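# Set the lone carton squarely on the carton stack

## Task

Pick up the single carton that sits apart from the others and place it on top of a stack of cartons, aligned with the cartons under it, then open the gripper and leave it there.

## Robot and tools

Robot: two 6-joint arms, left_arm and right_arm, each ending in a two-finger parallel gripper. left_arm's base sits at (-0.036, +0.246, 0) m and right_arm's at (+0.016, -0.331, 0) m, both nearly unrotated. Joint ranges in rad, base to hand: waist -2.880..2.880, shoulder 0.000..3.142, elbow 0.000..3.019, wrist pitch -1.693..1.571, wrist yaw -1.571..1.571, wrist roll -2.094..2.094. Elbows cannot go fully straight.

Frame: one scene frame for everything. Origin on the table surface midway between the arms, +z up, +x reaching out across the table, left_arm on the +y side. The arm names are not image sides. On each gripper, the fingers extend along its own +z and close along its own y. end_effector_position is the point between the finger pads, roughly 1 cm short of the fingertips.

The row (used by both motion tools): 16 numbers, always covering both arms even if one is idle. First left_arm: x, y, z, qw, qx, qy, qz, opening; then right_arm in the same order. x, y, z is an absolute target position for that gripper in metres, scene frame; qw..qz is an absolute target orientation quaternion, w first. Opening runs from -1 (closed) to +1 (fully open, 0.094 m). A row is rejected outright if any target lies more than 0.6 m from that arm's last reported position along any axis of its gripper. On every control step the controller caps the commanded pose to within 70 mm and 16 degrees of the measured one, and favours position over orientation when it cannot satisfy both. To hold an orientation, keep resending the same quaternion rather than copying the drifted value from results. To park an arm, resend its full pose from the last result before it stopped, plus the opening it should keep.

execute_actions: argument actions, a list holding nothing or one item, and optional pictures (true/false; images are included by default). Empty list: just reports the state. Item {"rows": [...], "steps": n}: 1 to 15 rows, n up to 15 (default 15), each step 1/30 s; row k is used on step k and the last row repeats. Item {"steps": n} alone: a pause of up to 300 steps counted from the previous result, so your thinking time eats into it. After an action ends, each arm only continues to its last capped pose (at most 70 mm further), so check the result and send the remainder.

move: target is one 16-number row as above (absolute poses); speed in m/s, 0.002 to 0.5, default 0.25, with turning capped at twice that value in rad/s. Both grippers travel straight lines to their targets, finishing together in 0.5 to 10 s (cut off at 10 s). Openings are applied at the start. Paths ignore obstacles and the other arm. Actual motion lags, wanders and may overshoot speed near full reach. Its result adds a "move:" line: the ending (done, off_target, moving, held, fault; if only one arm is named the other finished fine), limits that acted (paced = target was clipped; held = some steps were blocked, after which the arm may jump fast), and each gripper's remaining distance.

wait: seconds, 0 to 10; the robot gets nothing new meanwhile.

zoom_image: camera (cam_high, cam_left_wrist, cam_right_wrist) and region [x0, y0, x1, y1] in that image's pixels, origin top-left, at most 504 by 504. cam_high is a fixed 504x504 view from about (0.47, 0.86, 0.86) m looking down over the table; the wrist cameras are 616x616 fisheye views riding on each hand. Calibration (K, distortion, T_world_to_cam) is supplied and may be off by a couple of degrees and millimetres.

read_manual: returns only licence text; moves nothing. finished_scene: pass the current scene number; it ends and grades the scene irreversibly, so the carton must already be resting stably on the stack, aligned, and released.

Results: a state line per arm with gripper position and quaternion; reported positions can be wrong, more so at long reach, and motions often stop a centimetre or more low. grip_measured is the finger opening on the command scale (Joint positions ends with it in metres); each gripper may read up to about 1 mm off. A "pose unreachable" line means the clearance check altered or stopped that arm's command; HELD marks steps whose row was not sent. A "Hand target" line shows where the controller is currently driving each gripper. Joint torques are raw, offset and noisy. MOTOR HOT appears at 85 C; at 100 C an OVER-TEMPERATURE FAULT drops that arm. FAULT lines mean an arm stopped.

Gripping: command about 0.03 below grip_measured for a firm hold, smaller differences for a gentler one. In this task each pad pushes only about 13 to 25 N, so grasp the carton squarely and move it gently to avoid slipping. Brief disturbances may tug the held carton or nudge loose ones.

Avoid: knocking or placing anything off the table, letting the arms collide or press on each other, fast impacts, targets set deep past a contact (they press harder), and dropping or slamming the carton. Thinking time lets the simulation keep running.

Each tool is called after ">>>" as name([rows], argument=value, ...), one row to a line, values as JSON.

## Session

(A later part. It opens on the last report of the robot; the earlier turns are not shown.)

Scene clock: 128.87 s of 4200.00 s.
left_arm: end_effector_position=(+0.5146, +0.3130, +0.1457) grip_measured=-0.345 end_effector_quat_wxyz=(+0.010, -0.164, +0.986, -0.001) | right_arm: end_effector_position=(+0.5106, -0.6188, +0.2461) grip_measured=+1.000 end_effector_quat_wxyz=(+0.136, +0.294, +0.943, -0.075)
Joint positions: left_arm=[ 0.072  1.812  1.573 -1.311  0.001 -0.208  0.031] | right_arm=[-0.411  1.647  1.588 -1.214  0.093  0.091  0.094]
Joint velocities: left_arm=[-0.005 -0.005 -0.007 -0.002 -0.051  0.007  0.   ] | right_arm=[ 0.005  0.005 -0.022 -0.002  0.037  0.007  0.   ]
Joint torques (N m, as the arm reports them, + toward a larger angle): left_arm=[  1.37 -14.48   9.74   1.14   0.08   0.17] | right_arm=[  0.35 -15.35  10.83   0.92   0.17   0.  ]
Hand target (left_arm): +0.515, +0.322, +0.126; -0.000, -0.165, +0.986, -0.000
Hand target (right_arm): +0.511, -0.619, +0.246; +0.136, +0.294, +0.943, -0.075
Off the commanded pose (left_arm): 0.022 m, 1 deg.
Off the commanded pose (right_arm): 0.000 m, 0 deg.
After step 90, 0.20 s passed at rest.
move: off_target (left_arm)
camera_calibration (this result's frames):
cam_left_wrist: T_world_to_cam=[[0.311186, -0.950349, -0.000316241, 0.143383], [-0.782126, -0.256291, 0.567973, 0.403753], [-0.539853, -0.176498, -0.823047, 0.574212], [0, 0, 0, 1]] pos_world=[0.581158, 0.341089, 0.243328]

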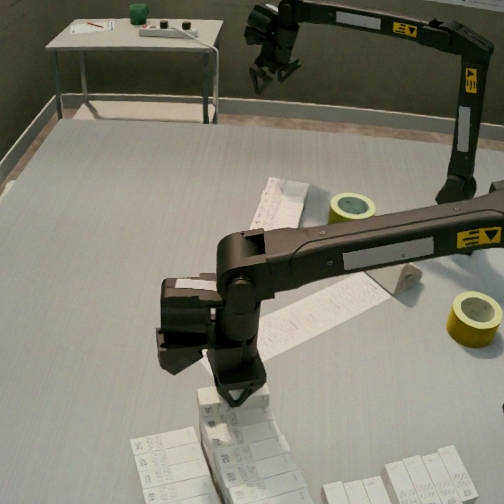

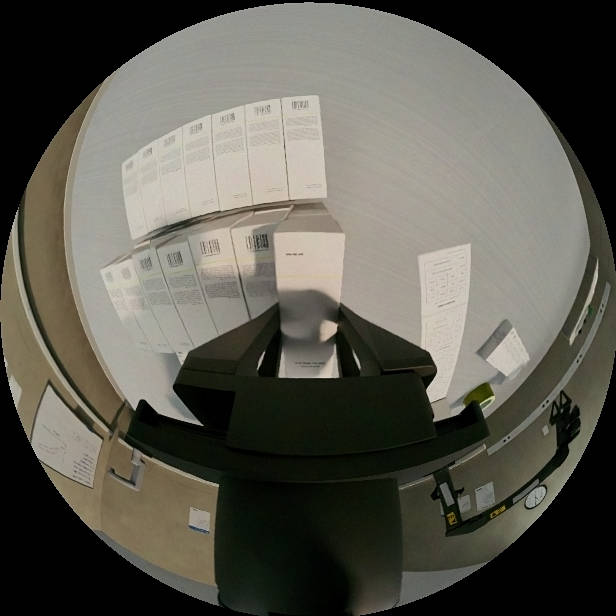

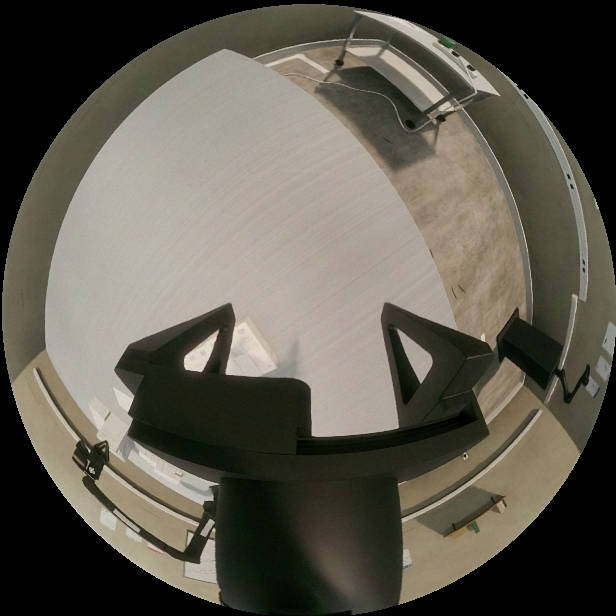

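>>> move(target=[0.516,0.322,0.131,0,-0.165,0.986,0,0.1,0.5106,-0.6188,0.2461,0.136,0.294,0.943,-0.075,1], speed=0.02)

>>> move(target=[0.51,0.32,0.22,0,-0.165,0.986,0,0.1,0.5106,-0.6188,0.2461,0.136,0.294,0.943,-0.075,1], speed=0.15)

>>> zoom_image(camera="cam_high", region=[150, 320, 330, 480])

>>> zoom_image(camera="cam_left_wrist", region=[180, 120, 440, 380])

Scene clock: 132.93 s of 4200.00 s.
left_arm: end_effector_position=(+0.5146, +0.3130, +0.1457) grip_measured=+0.099 end_effector_quat_wxyz=(+0.010, -0.164, +0.986, -0.001) | right_arm: end_effector_position=(+0.5106, -0.6188, +0.2461) grip_measured=+1.000 end_effector_quat_wxyz=(+0.136, +0.294, +0.943, -0.075)
Joint positions: left_arm=[ 0.072  1.812  1.573 -1.311  0.001 -0.207  0.052] | right_arm=[-0.411  1.647  1.588 -1.214  0.093  0.091  0.094]
Joint velocities: left_arm=[ 0.005  0.005 -0.012 -0.002  0.037  0.022  0.001] | right_arm=[-0.005 -0.005 -0.017  0.027  0.051  0.066  0.   ]
Joint torques (N m, as the arm reports them, + toward a larger angle): left_arm=[  1.43 -14.75  10.56   0.72   0.08   0.17] | right_arm=[  0.47 -15.39  10.87   0.88   0.18  -0.01]
Hand target (left_arm): +0.515, +0.322, +0.131; +0.000, -0.165, +0.986, -0.000
Hand target (right_arm): +0.511, -0.619, +0.246; +0.136, +0.294, +0.943, -0.075
Off the commanded pose (left_arm): 0.017 m, 1 deg.
Off the commanded pose (right_arm): 0.000 m, 0 deg.
move: off_target (left_arm)
camera_calibration (this result's frames):
cam_left_wrist: T_world_to_cam=[[0.310823, -0.950468, -0.000323908, 0.143607], [-0.782224, -0.255998, 0.567971, 0.403712], [-0.539921, -0.176285, -0.823048, 0.574181], [0, 0, 0, 1]] pos_world=[0.581169, 0.341063, 0.243328]

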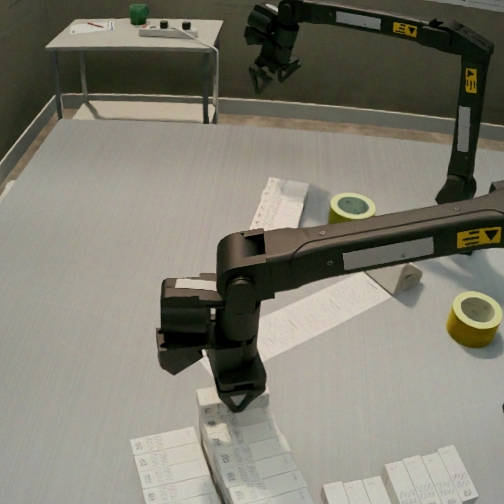

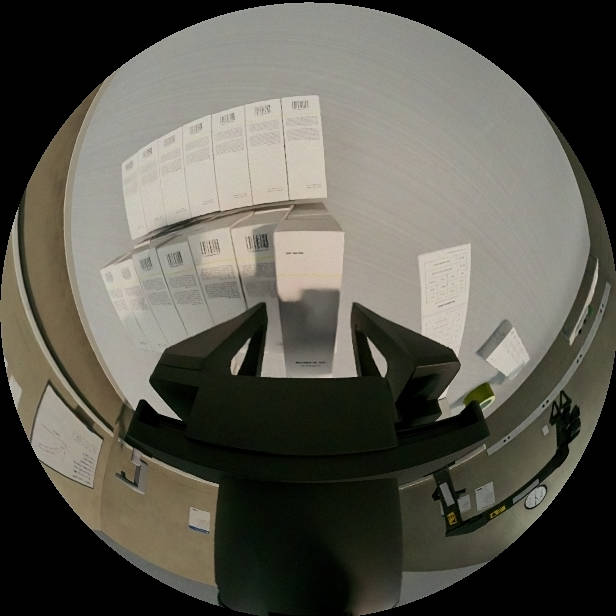

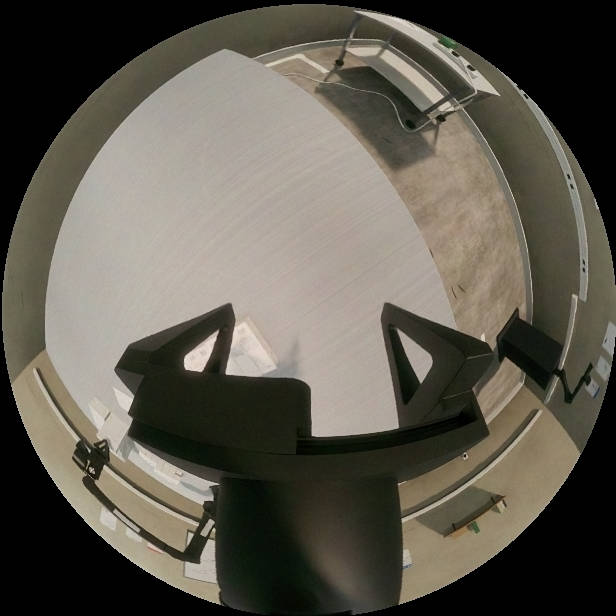

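Scene clock: 133.87 s of 4200.00 s.
left_arm: end_effector_position=(+0.5046, +0.3117, +0.2104) grip_measured=+0.099 end_effector_quat_wxyz=(-0.006, -0.164, +0.987, +0.000) | right_arm: end_effector_position=(+0.5106, -0.6188, +0.2461) grip_measured=+1.000 end_effector_quat_wxyz=(+0.136, +0.294, +0.943, -0.075)
Joint positions: left_arm=[ 0.072  1.779  1.699 -1.504  0.001 -0.207  0.052] | right_arm=[-0.411  1.647  1.588 -1.214  0.093  0.091  0.094]
Joint velocities: left_arm=[-0.005  0.005 -0.017 -0.027  0.051  0.007 -0.002] | right_arm=[-0.024 -0.005  0.002  0.002  0.007  0.022  0.   ]
Joint torques (N m, as the arm reports them, + toward a larger angle): left_arm=[  1.35 -15.93  13.99   0.02   0.07   0.14] | right_arm=[  0.5  -15.51  10.81   0.88   0.17   0.01]
Hand target (left_arm): +0.511, +0.320, +0.220; +0.000, -0.165, +0.986, -0.000
Hand target (right_arm): +0.511, -0.619, +0.246; +0.136, +0.294, +0.943, -0.075
Off the commanded pose (left_arm): 0.014 m, 1 deg.
Off the commanded pose (right_arm): 0.000 m, 0 deg.
move: off_target (left_arm)
camera_calibration (this result's frames):
cam_left_wrist: T_world_to_cam=[[0.310704, -0.950482, -0.00681826, 0.147009], [-0.762849, -0.253635, 0.594753, 0.342632], [-0.567031, -0.179591, -0.80388, 0.632567], [0, 0, 0, 1]] pos_world=[0.574385, 0.340236, 0.305729]

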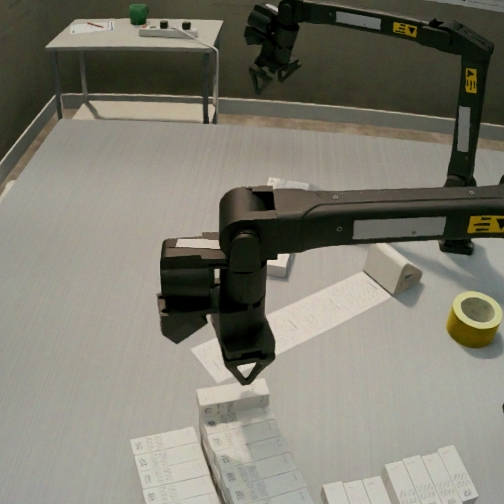

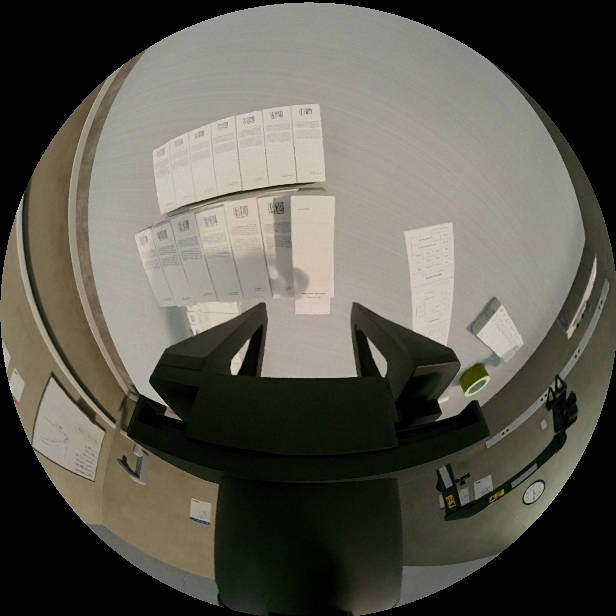

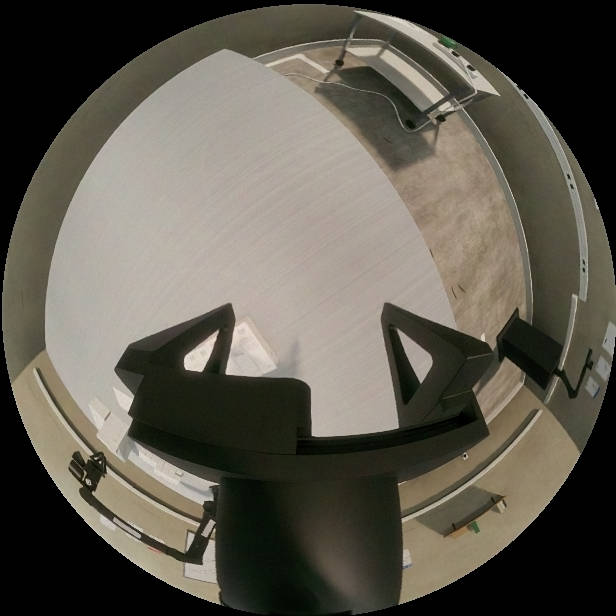

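Region (150, 320, 330, 480) of cam_high's 504x504 image, scaled by 2.800, with more detail than that image has.

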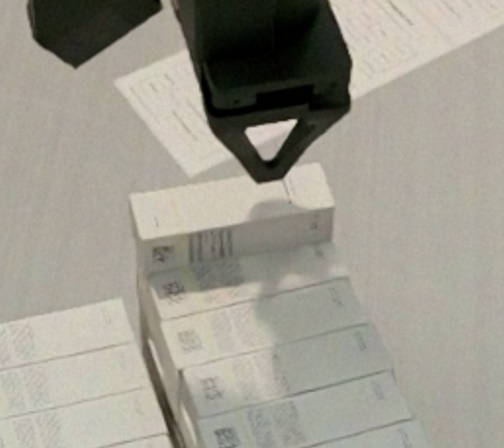

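Region (180, 120, 440, 380) of cam_left_wrist's 616x616 image, scaled by 1.938, with more detail than that image has.

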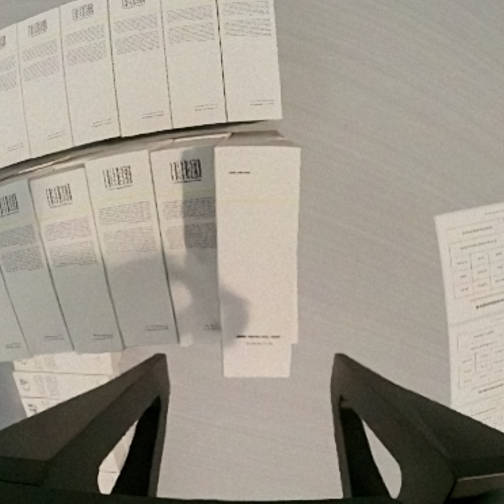

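>>> zoom_image(camera="cam_left_wrist", region=[240, 170, 360, 330])

Region (240, 170, 360, 330) of cam_left_wrist's 616x616 image, scaled by 3.150, with more detail than that image has; it fills the left 378 columns of this view, and the rest is white.

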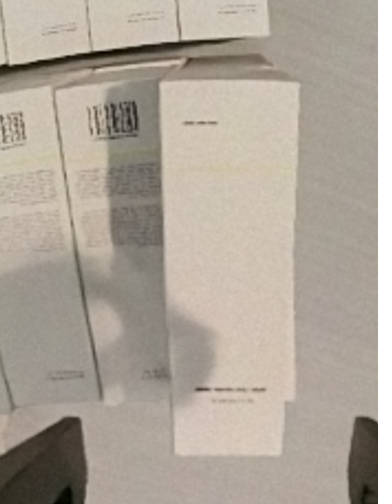

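>>> move(target=[0.52,0.305,0.18,0,-0.187,0.9824,0,0.1,0.5106,-0.6188,0.2461,0.136,0.294,0.943,-0.075,1], speed=0.05)

Scene clock: 155.07 s of 4200.00 s.
left_arm: end_effector_position=(+0.5146, +0.3130, +0.1978) grip_measured=+0.099 end_effector_quat_wxyz=(+0.010, -0.188, +0.982, -0.001) | right_arm: end_effector_position=(+0.5106, -0.6188, +0.2461) grip_measured=+1.000 end_effector_quat_wxyz=(+0.136, +0.294, +0.943, -0.075)
Joint positions: left_arm=[ 0.072  1.789  1.679 -1.441  0.001 -0.256  0.052] | right_arm=[-0.411  1.647  1.588 -1.214  0.093  0.091  0.094]
Joint velocities: left_arm=[ 0.005 -0.005 -0.007 -0.002 -0.066  0.066 -0.   ] | right_arm=[-0.015 -0.015  0.002 -0.022  0.081  0.022  0.   ]
Joint torques (N m, as the arm reports them, + toward a larger angle): left_arm=[ -0.86 -14.71  10.12   1.02   0.05  -0.11] | right_arm=[  0.57 -15.17  10.81   0.86   0.16   0.  ]
Hand target (left_arm): +0.519, +0.305, +0.180; -0.000, -0.187, +0.982, +0.000
Hand target (right_arm): +0.511, -0.619, +0.246; +0.136, +0.294, +0.943, -0.075
Off the commanded pose (left_arm): 0.020 m, 1 deg.
Off the commanded pose (right_arm): 0.000 m, 0 deg.
After step 90, 17.10 s passed at rest.
move: off_target (left_arm)
camera_calibration (this result's frames):
cam_left_wrist: T_world_to_cam=[[0.357192, -0.934031, 0.000382876, 0.114463], [-0.76811, -0.293507, 0.569087, 0.378408], [-0.531433, -0.203568, -0.822277, 0.621165], [0, 0, 0, 1]] pos_world=[0.579881, 0.344426, 0.295378]

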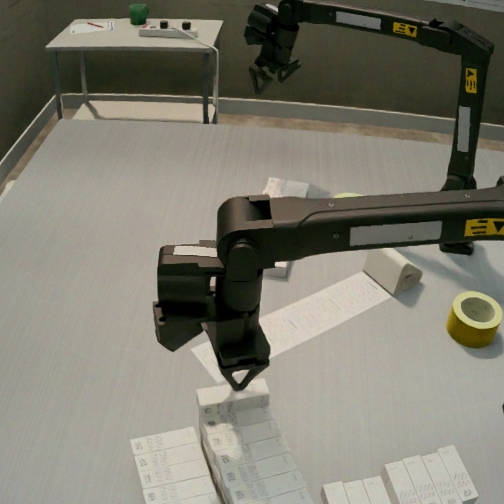

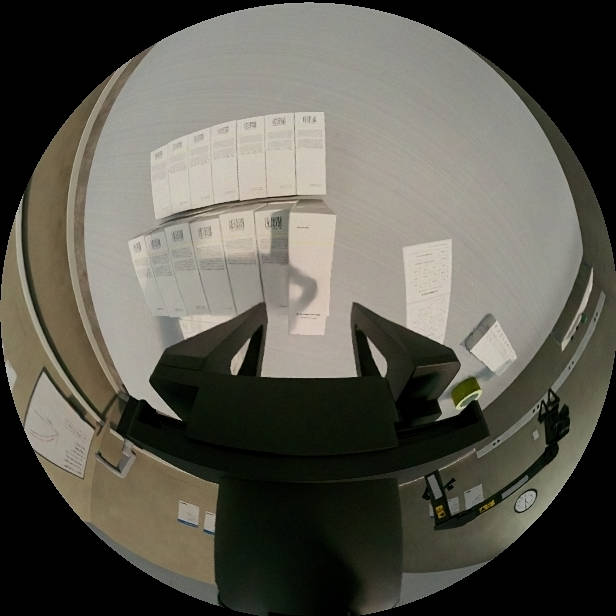

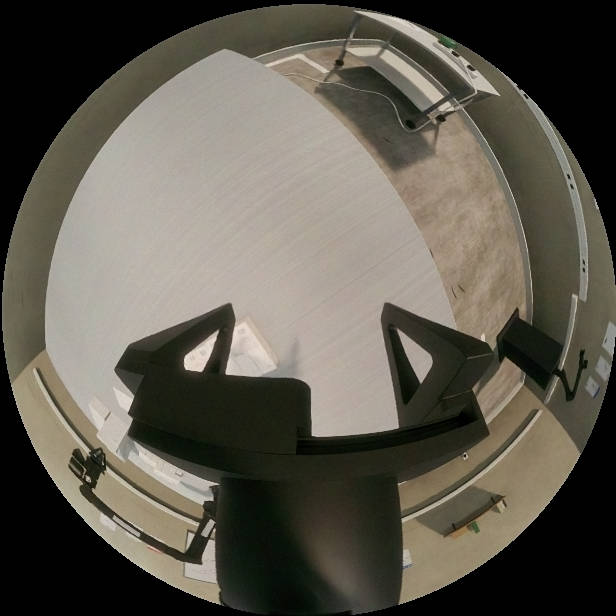

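>>> move(target=[0.519,0.300,0.145,0,-0.187,0.9824,0,0.1,0.5106,-0.6188,0.2461,0.136,0.294,0.943,-0.075,1], speed=0.05)

Scene clock: 159.63 s of 4200.00 s.
left_arm: end_effector_position=(+0.5144, +0.3072, +0.1619) grip_measured=+0.099 end_effector_quat_wxyz=(+0.009, -0.187, +0.982, -0.001) | right_arm: end_effector_position=(+0.5106, -0.6188, +0.2461) grip_measured=+1.000 end_effector_quat_wxyz=(+0.136, +0.294, +0.943, -0.075)
Joint positions: left_arm=[ 0.062  1.803  1.603 -1.354  0.001 -0.266  0.052] | right_arm=[-0.411  1.647  1.588 -1.214  0.093  0.091  0.094]
Joint velocities: left_arm=[-0.005 -0.015  0.012  0.012 -0.007  0.037  0.   ] | right_arm=[-0.005  0.005  0.002 -0.027 -0.037  0.037  0.   ]
Joint torques (N m, as the arm reports them, + toward a larger angle): left_arm=[ -1.02 -14.41  10.14   1.07   0.05  -0.09] | right_arm=[  0.47 -15.31  10.84   0.9    0.16   0.  ]
Hand target (left_arm): +0.518, +0.300, +0.145; -0.000, -0.187, +0.982, +0.000
Hand target (right_arm): +0.511, -0.619, +0.246; +0.136, +0.294, +0.943, -0.075
Off the commanded pose (left_arm): 0.019 m, 1 deg.
Off the commanded pose (right_arm): 0.000 m, 0 deg.
After step 90, 0.07 s passed at rest.
move: off_target (left_arm)
camera_calibration (this result's frames):
cam_left_wrist: T_world_to_cam=[[0.356478, -0.934304, -0.0000125759, 0.109671], [-0.767047, -0.29267, 0.57095, 0.395933], [-0.533444, -0.203521, -0.820985, 0.591135], [0, 0, 0, 1]] pos_world=[0.579941, 0.338653, 0.259257]

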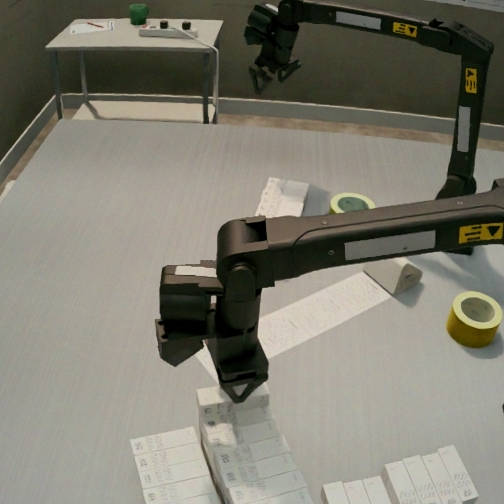

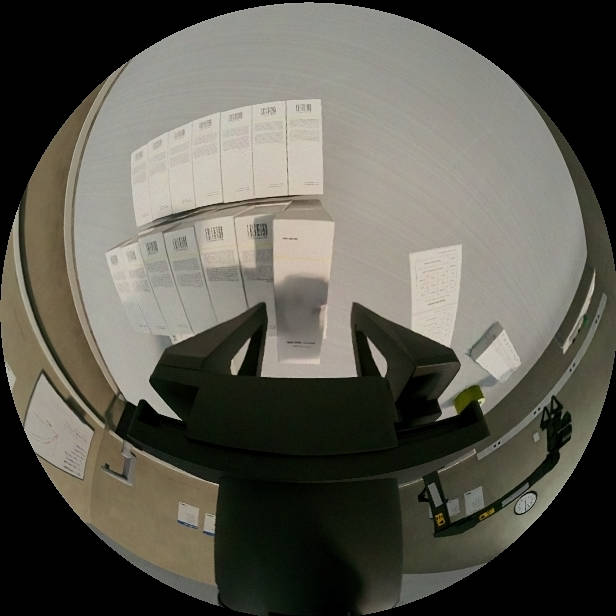

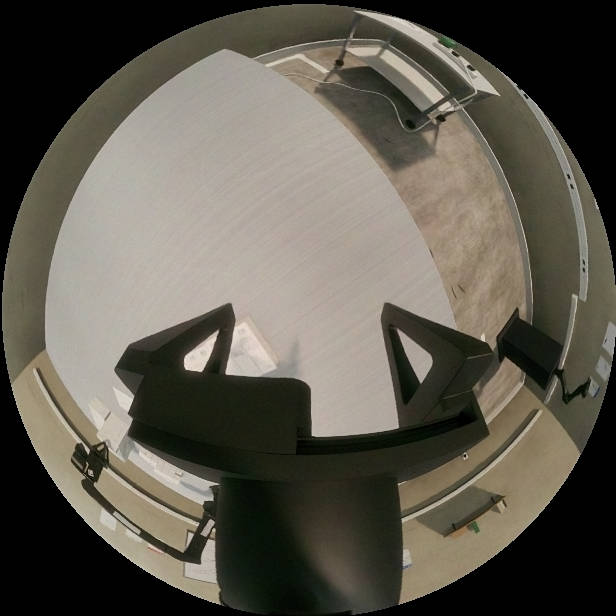

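>>> move(target=[0.515,0.319,0.143,0,-0.187,0.9824,0,0.2,0.5106,-0.6188,0.2461,0.136,0.294,0.943,-0.075,1], speed=0.02)

Scene clock: 164.00 s of 4200.00 s.
left_arm: end_effector_position=(+0.5134, +0.3107, +0.1593) grip_measured=+0.199 end_effector_quat_wxyz=(+0.008, -0.187, +0.982, -0.001) | right_arm: end_effector_position=(+0.5106, -0.6188, +0.2461) grip_measured=+1.000 end_effector_quat_wxyz=(+0.136, +0.294, +0.943, -0.075)
Joint positions: left_arm=[ 0.069  1.803  1.596 -1.347  0.001 -0.258  0.056] | right_arm=[-0.411  1.647  1.588 -1.214  0.093  0.091  0.094]
Joint velocities: left_arm=[ 0.005  0.005 -0.002  0.027  0.037 -0.022  0.   ] | right_arm=[ 0.005  0.005 -0.017 -0.007  0.037  0.007  0.   ]
Joint torques (N m, as the arm reports them, + toward a larger angle): left_arm=[  1.4  -14.97   9.97   1.06   0.07   0.16] | right_arm=[  0.46 -15.34  10.88   0.91   0.17   0.01]
Hand target (left_arm): +0.514, +0.319, +0.143; +0.000, -0.187, +0.982, -0.000
Hand target (right_arm): +0.511, -0.619, +0.246; +0.136, +0.294, +0.943, -0.075
Off the commanded pose (left_arm): 0.018 m, 1 deg.
Off the commanded pose (right_arm): 0.000 m, 0 deg.
move: off_target (left_arm)
camera_calibration (this result's frames):
cam_left_wrist: T_world_to_cam=[[0.355053, -0.934846, -0.000237414, 0.114237], [-0.767269, -0.291553, 0.571222, 0.397361], [-0.534074, -0.202632, -0.820796, 0.589206], [0, 0, 0, 1]] pos_world=[0.579002, 0.342038, 0.256664]

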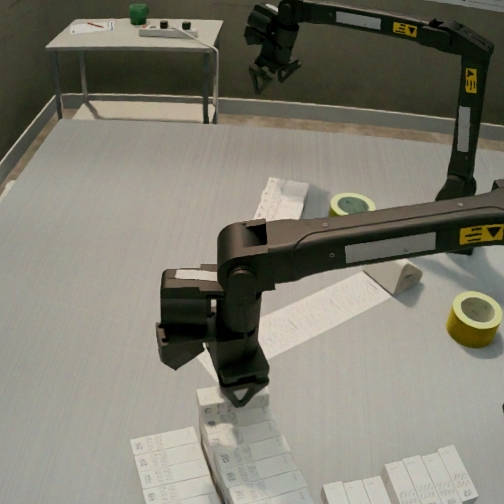

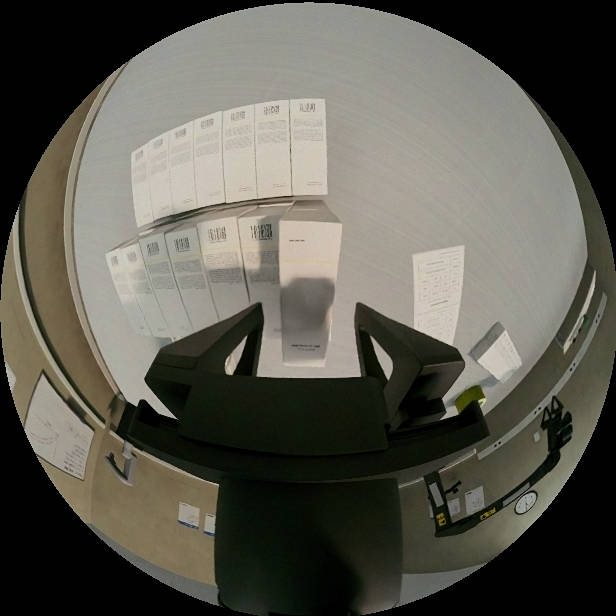

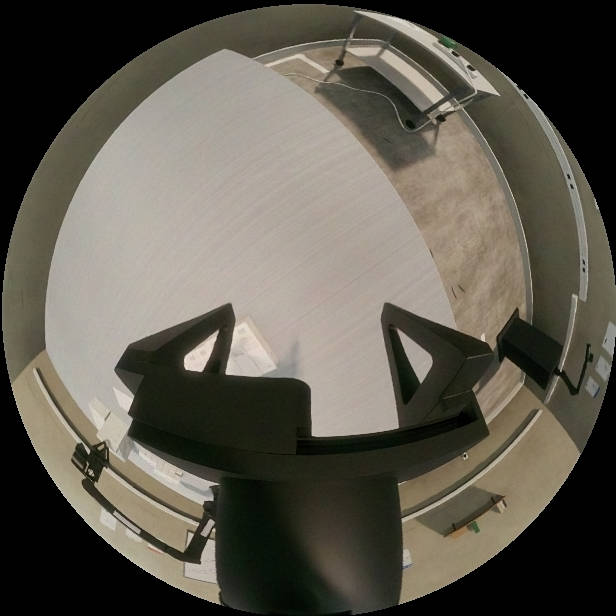

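>>> move(target=[0.514,0.319,0.131,0,-0.187,0.9824,0,0.2,0.5106,-0.6188,0.2461,0.136,0.294,0.943,-0.075,1], speed=0.02)

>>> move(target=[0.514,0.319,0.131,0,-0.187,0.9824,0,-0.37,0.5106,-0.6188,0.2461,0.136,0.294,0.943,-0.075,1], speed=0.02)

Scene clock: 169.13 s of 4200.00 s.
left_arm: end_effector_position=(+0.5124, +0.3106, +0.1498) grip_measured=+0.199 end_effector_quat_wxyz=(+0.011, -0.186, +0.982, -0.001) | right_arm: end_effector_position=(+0.5106, -0.6188, +0.2461) grip_measured=+1.000 end_effector_quat_wxyz=(+0.136, +0.294, +0.943, -0.075)
Joint positions: left_arm=[ 0.069  1.803  1.571 -1.317  0.001 -0.257  0.056] | right_arm=[-0.411  1.647  1.588 -1.214  0.093  0.091  0.094]
Joint velocities: left_arm=[-0.005 -0.005 -0.027 -0.007 -0.051  0.007 -0.   ] | right_arm=[-0.005  0.005 -0.017  0.012 -0.022 -0.007  0.   ]
Joint torques (N m, as the arm reports them, + toward a larger angle): left_arm=[  1.25 -14.43   9.91   1.02   0.08   0.15] | right_arm=[  0.37 -15.39  10.78   0.9    0.19   0.01]
Hand target (left_arm): +0.513, +0.319, +0.131; -0.000, -0.187, +0.982, -0.000
Hand target (right_arm): +0.511, -0.619, +0.246; +0.136, +0.294, +0.943, -0.075
Off the commanded pose (left_arm): 0.021 m, 1 deg.
Off the commanded pose (right_arm): 0.000 m, 0 deg.
After step 90, 0.43 s passed at rest.
move: off_target (left_arm)
camera_calibration (this result's frames):
cam_left_wrist: T_world_to_cam=[[0.353982, -0.935252, 0.000851394, 0.114989], [-0.77019, -0.290991, 0.567566, 0.403867], [-0.53057, -0.201564, -0.823327, 0.5791], [0, 0, 0, 1]] pos_world=[0.577603, 0.341791, 0.24747]

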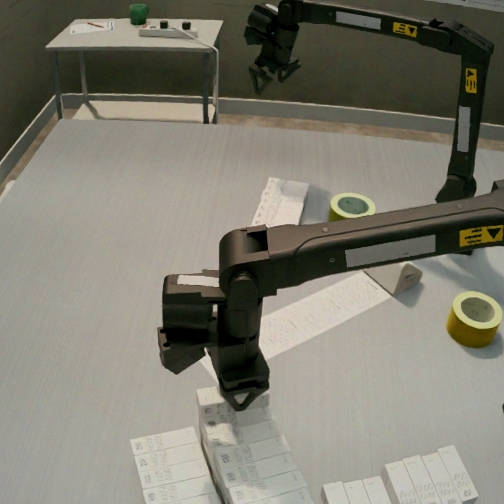

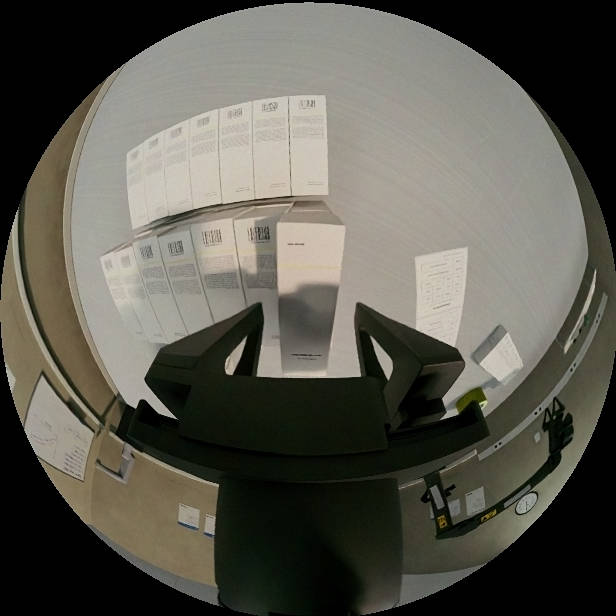

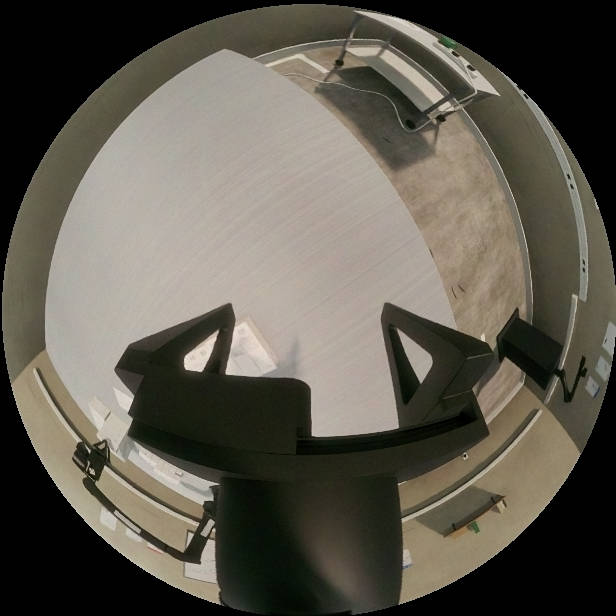

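Scene clock: 170.40 s of 4200.00 s.
left_arm: end_effector_position=(+0.5124, +0.3105, +0.1498) grip_measured=-0.352 end_effector_quat_wxyz=(+0.011, -0.186, +0.982, -0.001) | right_arm: end_effector_position=(+0.5106, -0.6188, +0.2461) grip_measured=+1.000 end_effector_quat_wxyz=(+0.136, +0.294, +0.943, -0.075)
Joint positions: left_arm=[ 0.069  1.803  1.571 -1.317  0.001 -0.257  0.03 ] | right_arm=[-0.411  1.647  1.588 -1.214  0.093  0.091  0.094]
Joint velocities: left_arm=[ 0.005  0.005  0.012  0.002  0.007  0.007 -0.   ] | right_arm=[-0.005  0.005  0.002 -0.012 -0.037 -0.066  0.   ]
Joint torques (N m, as the arm reports them, + toward a larger angle): left_arm=[  1.31 -14.48   9.92   1.04   0.07   0.17] | right_arm=[  0.31 -15.37  10.8    0.89   0.17   0.  ]
Hand target (left_arm): +0.513, +0.319, +0.131; -0.000, -0.187, +0.982, -0.000
Hand target (right_arm): +0.511, -0.619, +0.246; +0.136, +0.294, +0.943, -0.075
Off the commanded pose (left_arm): 0.021 m, 1 deg.
Off the commanded pose (right_arm): 0.000 m, 0 deg.
move: off_target (left_arm)
camera_calibration (this result's frames):
cam_left_wrist: T_world_to_cam=[[0.353974, -0.935254, 0.00122146, 0.114875], [-0.770218, -0.29077, 0.567642, 0.403788], [-0.530534, -0.201871, -0.823275, 0.579161], [0, 0, 0, 1]] pos_world=[0.577607, 0.341763, 0.247461]

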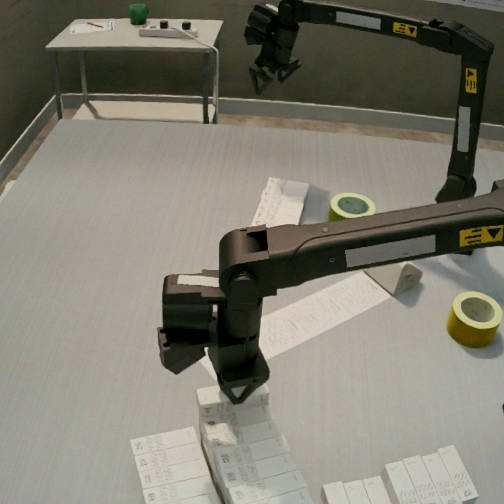

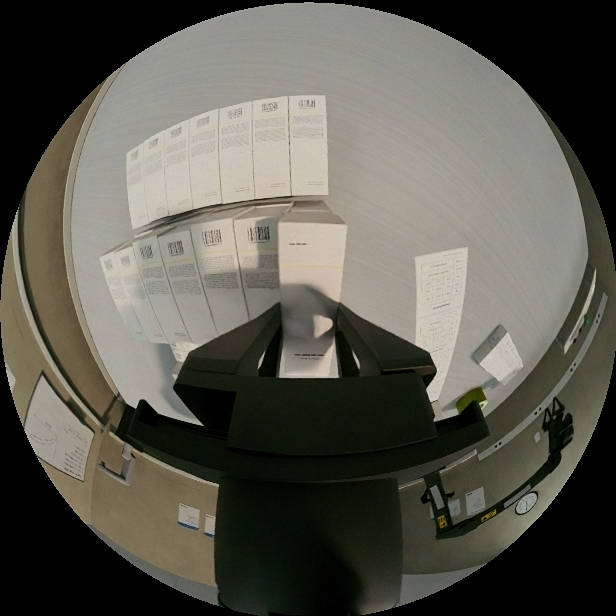

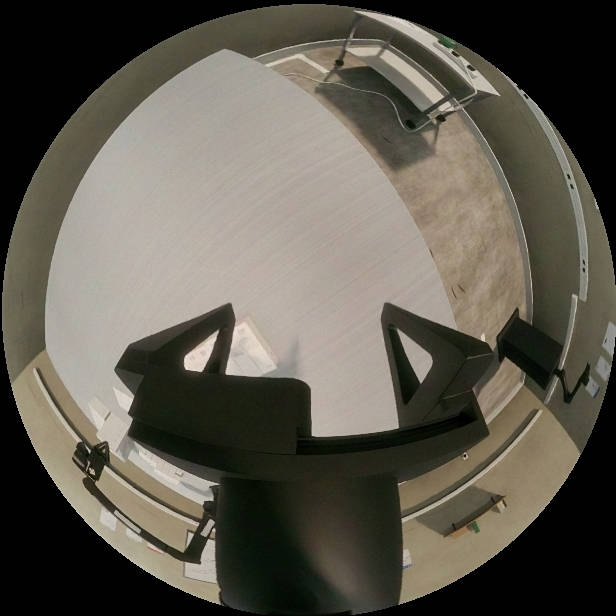

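>>> move(target=[0.514,0.319,0.128,0,-0.187,0.9824,0,-0.45,0.5106,-0.6188,0.2461,0.136,0.294,0.943,-0.075,1], speed=0.02)

>>> zoom_image(camera="cam_left_wrist", region=[200, 160, 420, 380])

Scene clock: 174.00 s of 4200.00 s.
left_arm: end_effector_position=(+0.5129, +0.3106, +0.1495) grip_measured=-0.352 end_effector_quat_wxyz=(+0.012, -0.186, +0.982, -0.001) | right_arm: end_effector_position=(+0.5106, -0.6188, +0.2461) grip_measured=+1.000 end_effector_quat_wxyz=(+0.136, +0.294, +0.943, -0.075)
Joint positions: left_arm=[ 0.069  1.803  1.57  -1.314  0.001 -0.257  0.03 ] | right_arm=[-0.411  1.647  1.588 -1.214  0.093  0.091  0.094]
Joint velocities: left_arm=[-0.005  0.015  0.012 -0.002 -0.022  0.051  0.   ] | right_arm=[-0.005  0.005 -0.017  0.002 -0.007  0.007  0.   ]
Joint torques (N m, as the arm reports them, + toward a larger angle): left_arm=[  1.34 -14.29   9.54   1.19   0.05   0.17] | right_arm=[  0.12 -15.07  10.92   0.85   0.18   0.  ]
Hand target (left_arm): +0.513, +0.319, +0.128; -0.000, -0.187, +0.982, -0.000
Hand target (right_arm): +0.511, -0.619, +0.246; +0.136, +0.294, +0.943, -0.075
Off the commanded pose (left_arm): 0.023 m, 1 deg.
Off the commanded pose (right_arm): 0.000 m, 0 deg.
move: off_target (left_arm)
camera_calibration (this result's frames):
cam_left_wrist: T_world_to_cam=[[0.353971, -0.935255, 0.00177508, 0.114674], [-0.771506, -0.290922, 0.565812, 0.40532], [-0.528662, -0.20165, -0.824533, 0.578369], [0, 0, 0, 1]] pos_world=[0.577877, 0.341794, 0.247346]

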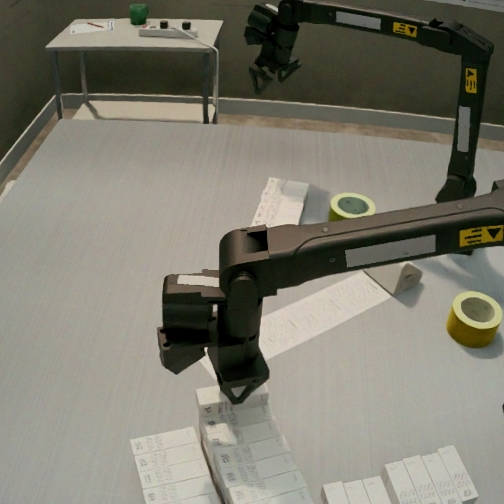

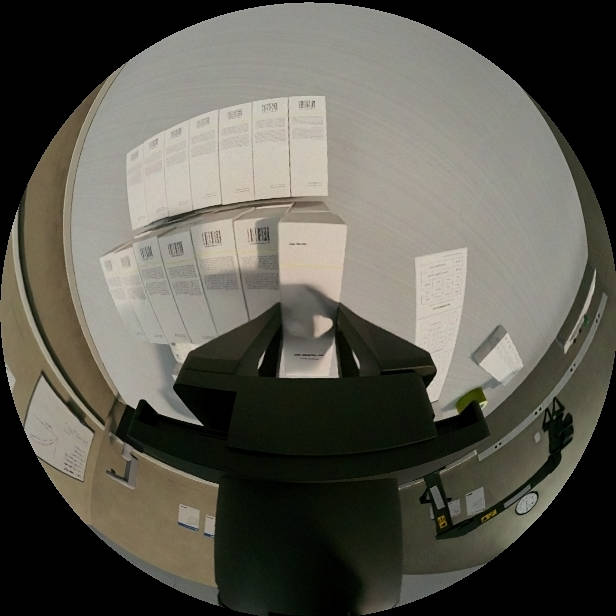

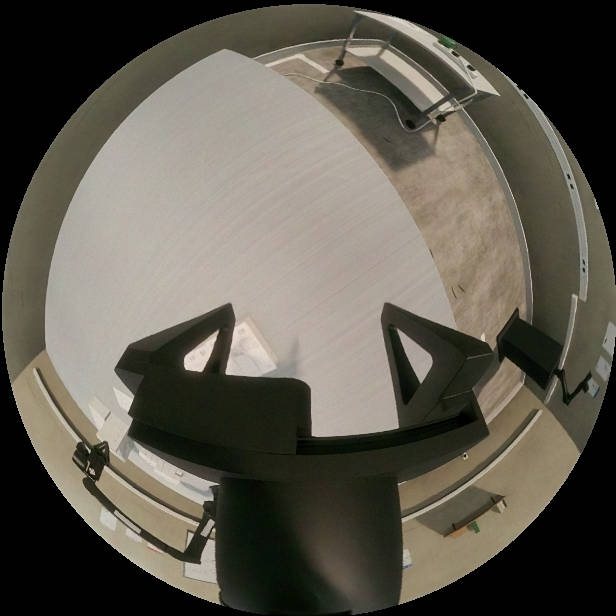

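Region (200, 160, 420, 380) of cam_left_wrist's 616x616 image, scaled by 2.291, with more detail than that image has.

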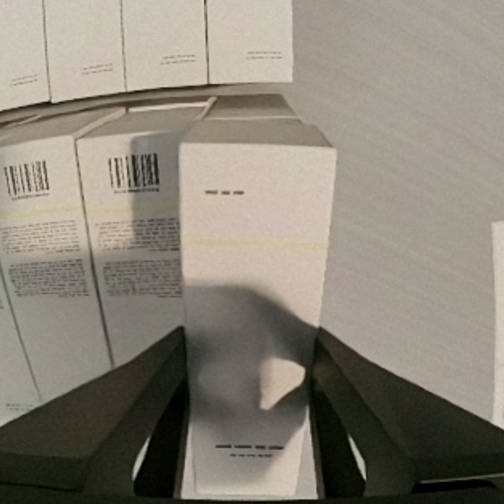

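>>> move(target=[0.511,0.3015,0.15,0,-0.2096,0.9778,0,-0.42,0.5106,-0.6188,0.2461,0.136,0.294,0.943,-0.075,1], speed=0.02)

>>> zoom_image(camera="cam_left_wrist", region=[200, 160, 420, 380])

>>> zoom_image(camera="cam_high", region=[150, 320, 330, 480])

Scene clock: 179.70 s of 4200.00 s.
left_arm: end_effector_position=(+0.5103, +0.3103, +0.1495) grip_measured=-0.352 end_effector_quat_wxyz=(+0.006, -0.210, +0.978, -0.001) | right_arm: end_effector_position=(+0.5106, -0.6188, +0.2461) grip_measured=+1.000 end_effector_quat_wxyz=(+0.136, +0.294, +0.943, -0.075)
Joint positions: left_arm=[ 0.069  1.803  1.57  -1.325  0.001 -0.306  0.03 ] | right_arm=[-0.411  1.647  1.588 -1.214  0.093  0.091  0.094]
Joint velocities: left_arm=[-0.005 -0.005 -0.012 -0.017  0.022 -0.066 -0.   ] | right_arm=[ 0.005  0.005 -0.007 -0.012 -0.007  0.037  0.   ]
Joint torques (N m, as the arm reports them, + toward a larger angle): left_arm=[ -0.98 -16.15  11.6   -0.13   0.04  -0.09] | right_arm=[  0.27 -15.3   10.87   0.91   0.18   0.01]
Hand target (left_arm): +0.511, +0.302, +0.150; +0.000, -0.210, +0.978, +0.000
Hand target (right_arm): +0.511, -0.619, +0.246; +0.136, +0.294, +0.943, -0.075
Off the commanded pose (left_arm): 0.009 m, 1 deg.
Off the commanded pose (right_arm): 0.000 m, 0 deg.
After step 90, 1.13 s passed at rest.
move: done
camera_calibration (this result's frames):
cam_left_wrist: T_world_to_cam=[[0.399549, -0.916712, -0.000205592, 0.0865926], [-0.750284, -0.327141, 0.574502, 0.402353], [-0.52672, -0.229387, -0.818503, 0.583604], [0, 0, 0, 1]] pos_world=[0.574677, 0.344878, 0.246547]

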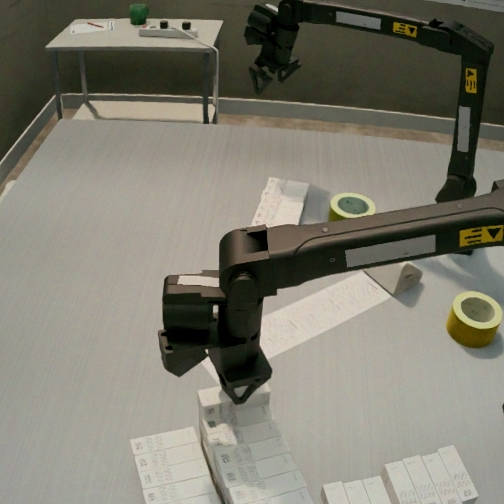

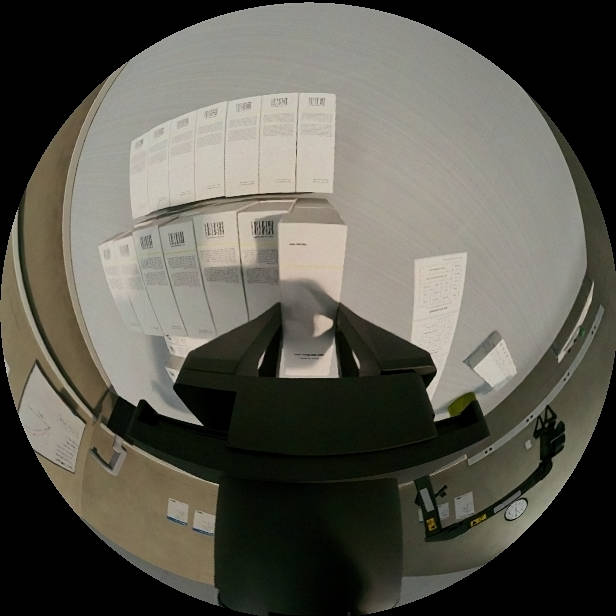

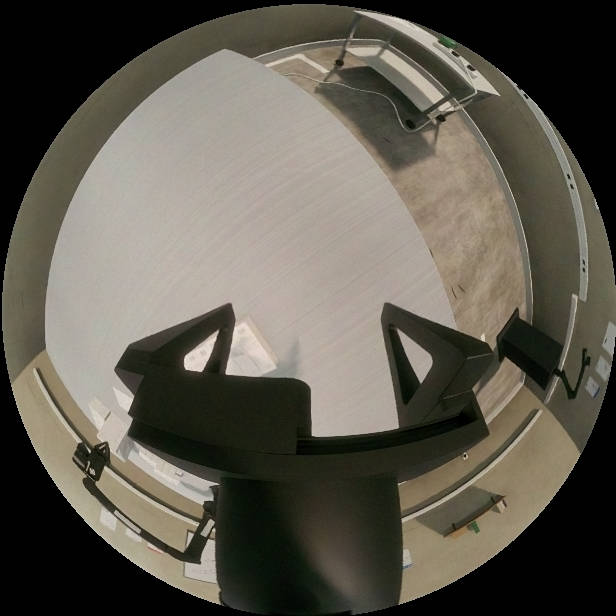

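Region (200, 160, 420, 380) of cam_left_wrist's 616x616 image, scaled by 2.291, with more detail than that image has.

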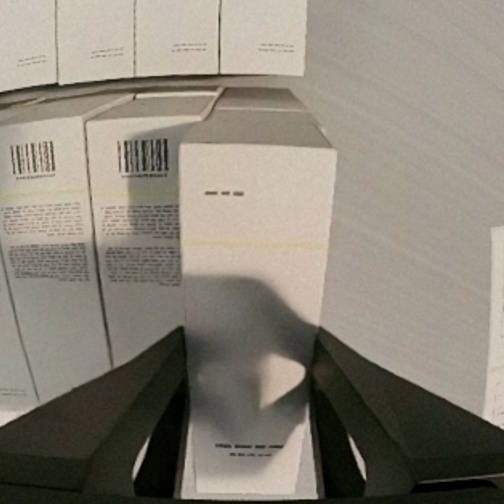

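Region (150, 320, 330, 480) of cam_high's 504x504 image, scaled by 2.800, with more detail than that image has.

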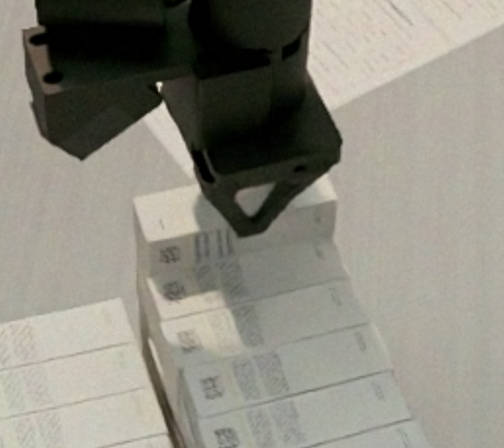

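>>> move(target=[0.511,0.2995,0.152,0,-0.207,0.9783,0,-0.42,0.5106,-0.6188,0.2461,0.136,0.294,0.943,-0.075,1], speed=0.01)

Scene clock: 182.33 s of 4200.00 s.
left_arm: end_effector_position=(+0.5093, +0.3082, +0.1494) grip_measured=-0.352 end_effector_quat_wxyz=(+0.004, -0.209, +0.978, -0.001) | right_arm: end_effector_position=(+0.5106, -0.6188, +0.2461) grip_measured=+1.000 end_effector_quat_wxyz=(+0.136, +0.294, +0.943, -0.075)
Joint positions: left_arm=[ 0.065  1.803  1.57  -1.33   0.001 -0.308  0.03 ] | right_arm=[-0.411  1.647  1.588 -1.214  0.093  0.091  0.094]
Joint velocities: left_arm=[-0.005 -0.015 -0.007 -0.012  0.037  0.081  0.   ] | right_arm=[-0.015  0.005  0.007 -0.027  0.007 -0.051  0.   ]
Joint torques (N m, as the arm reports them, + toward a larger angle): left_arm=[ -0.76 -16.42  11.87  -0.17   0.04  -0.08] | right_arm=[  0.32 -15.21  10.82   0.85   0.17   0.  ]
Hand target (left_arm): +0.511, +0.299, +0.152; +0.000, -0.207, +0.978, +0.000
Hand target (right_arm): +0.511, -0.619, +0.246; +0.136, +0.294, +0.943, -0.075
Off the commanded pose (left_arm): 0.009 m, 1 deg.
Off the commanded pose (right_arm): 0.000 m, 0 deg.
move: done
camera_calibration (this result's frames):
cam_left_wrist: T_world_to_cam=[[0.398145, -0.917321, -0.00162624, 0.0862592], [-0.747943, -0.325656, 0.578385, 0.398723], [-0.531094, -0.229065, -0.815762, 0.584327], [0, 0, 0, 1]] pos_world=[0.574211, 0.342823, 0.246197]

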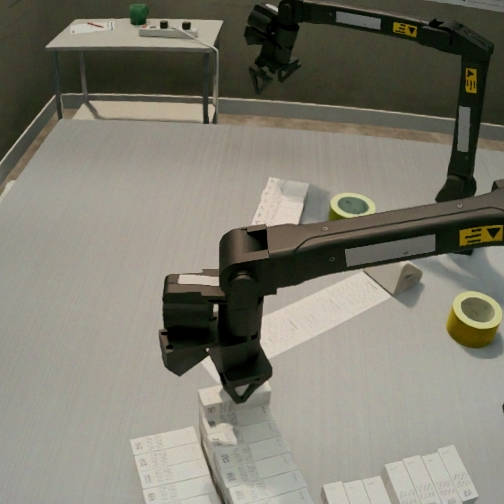

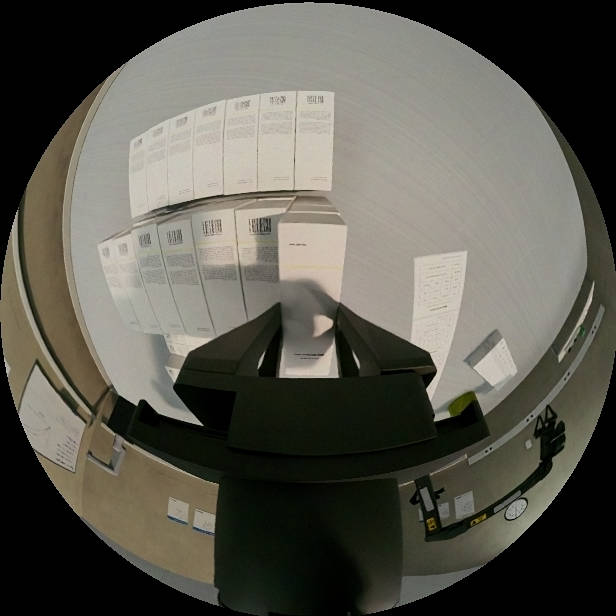

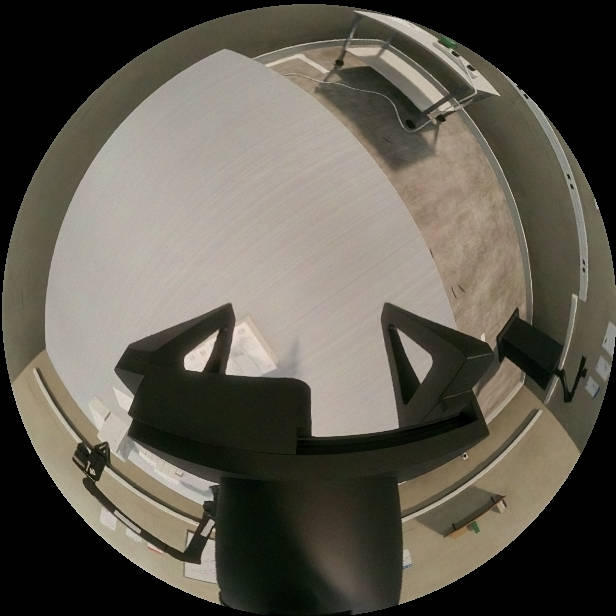

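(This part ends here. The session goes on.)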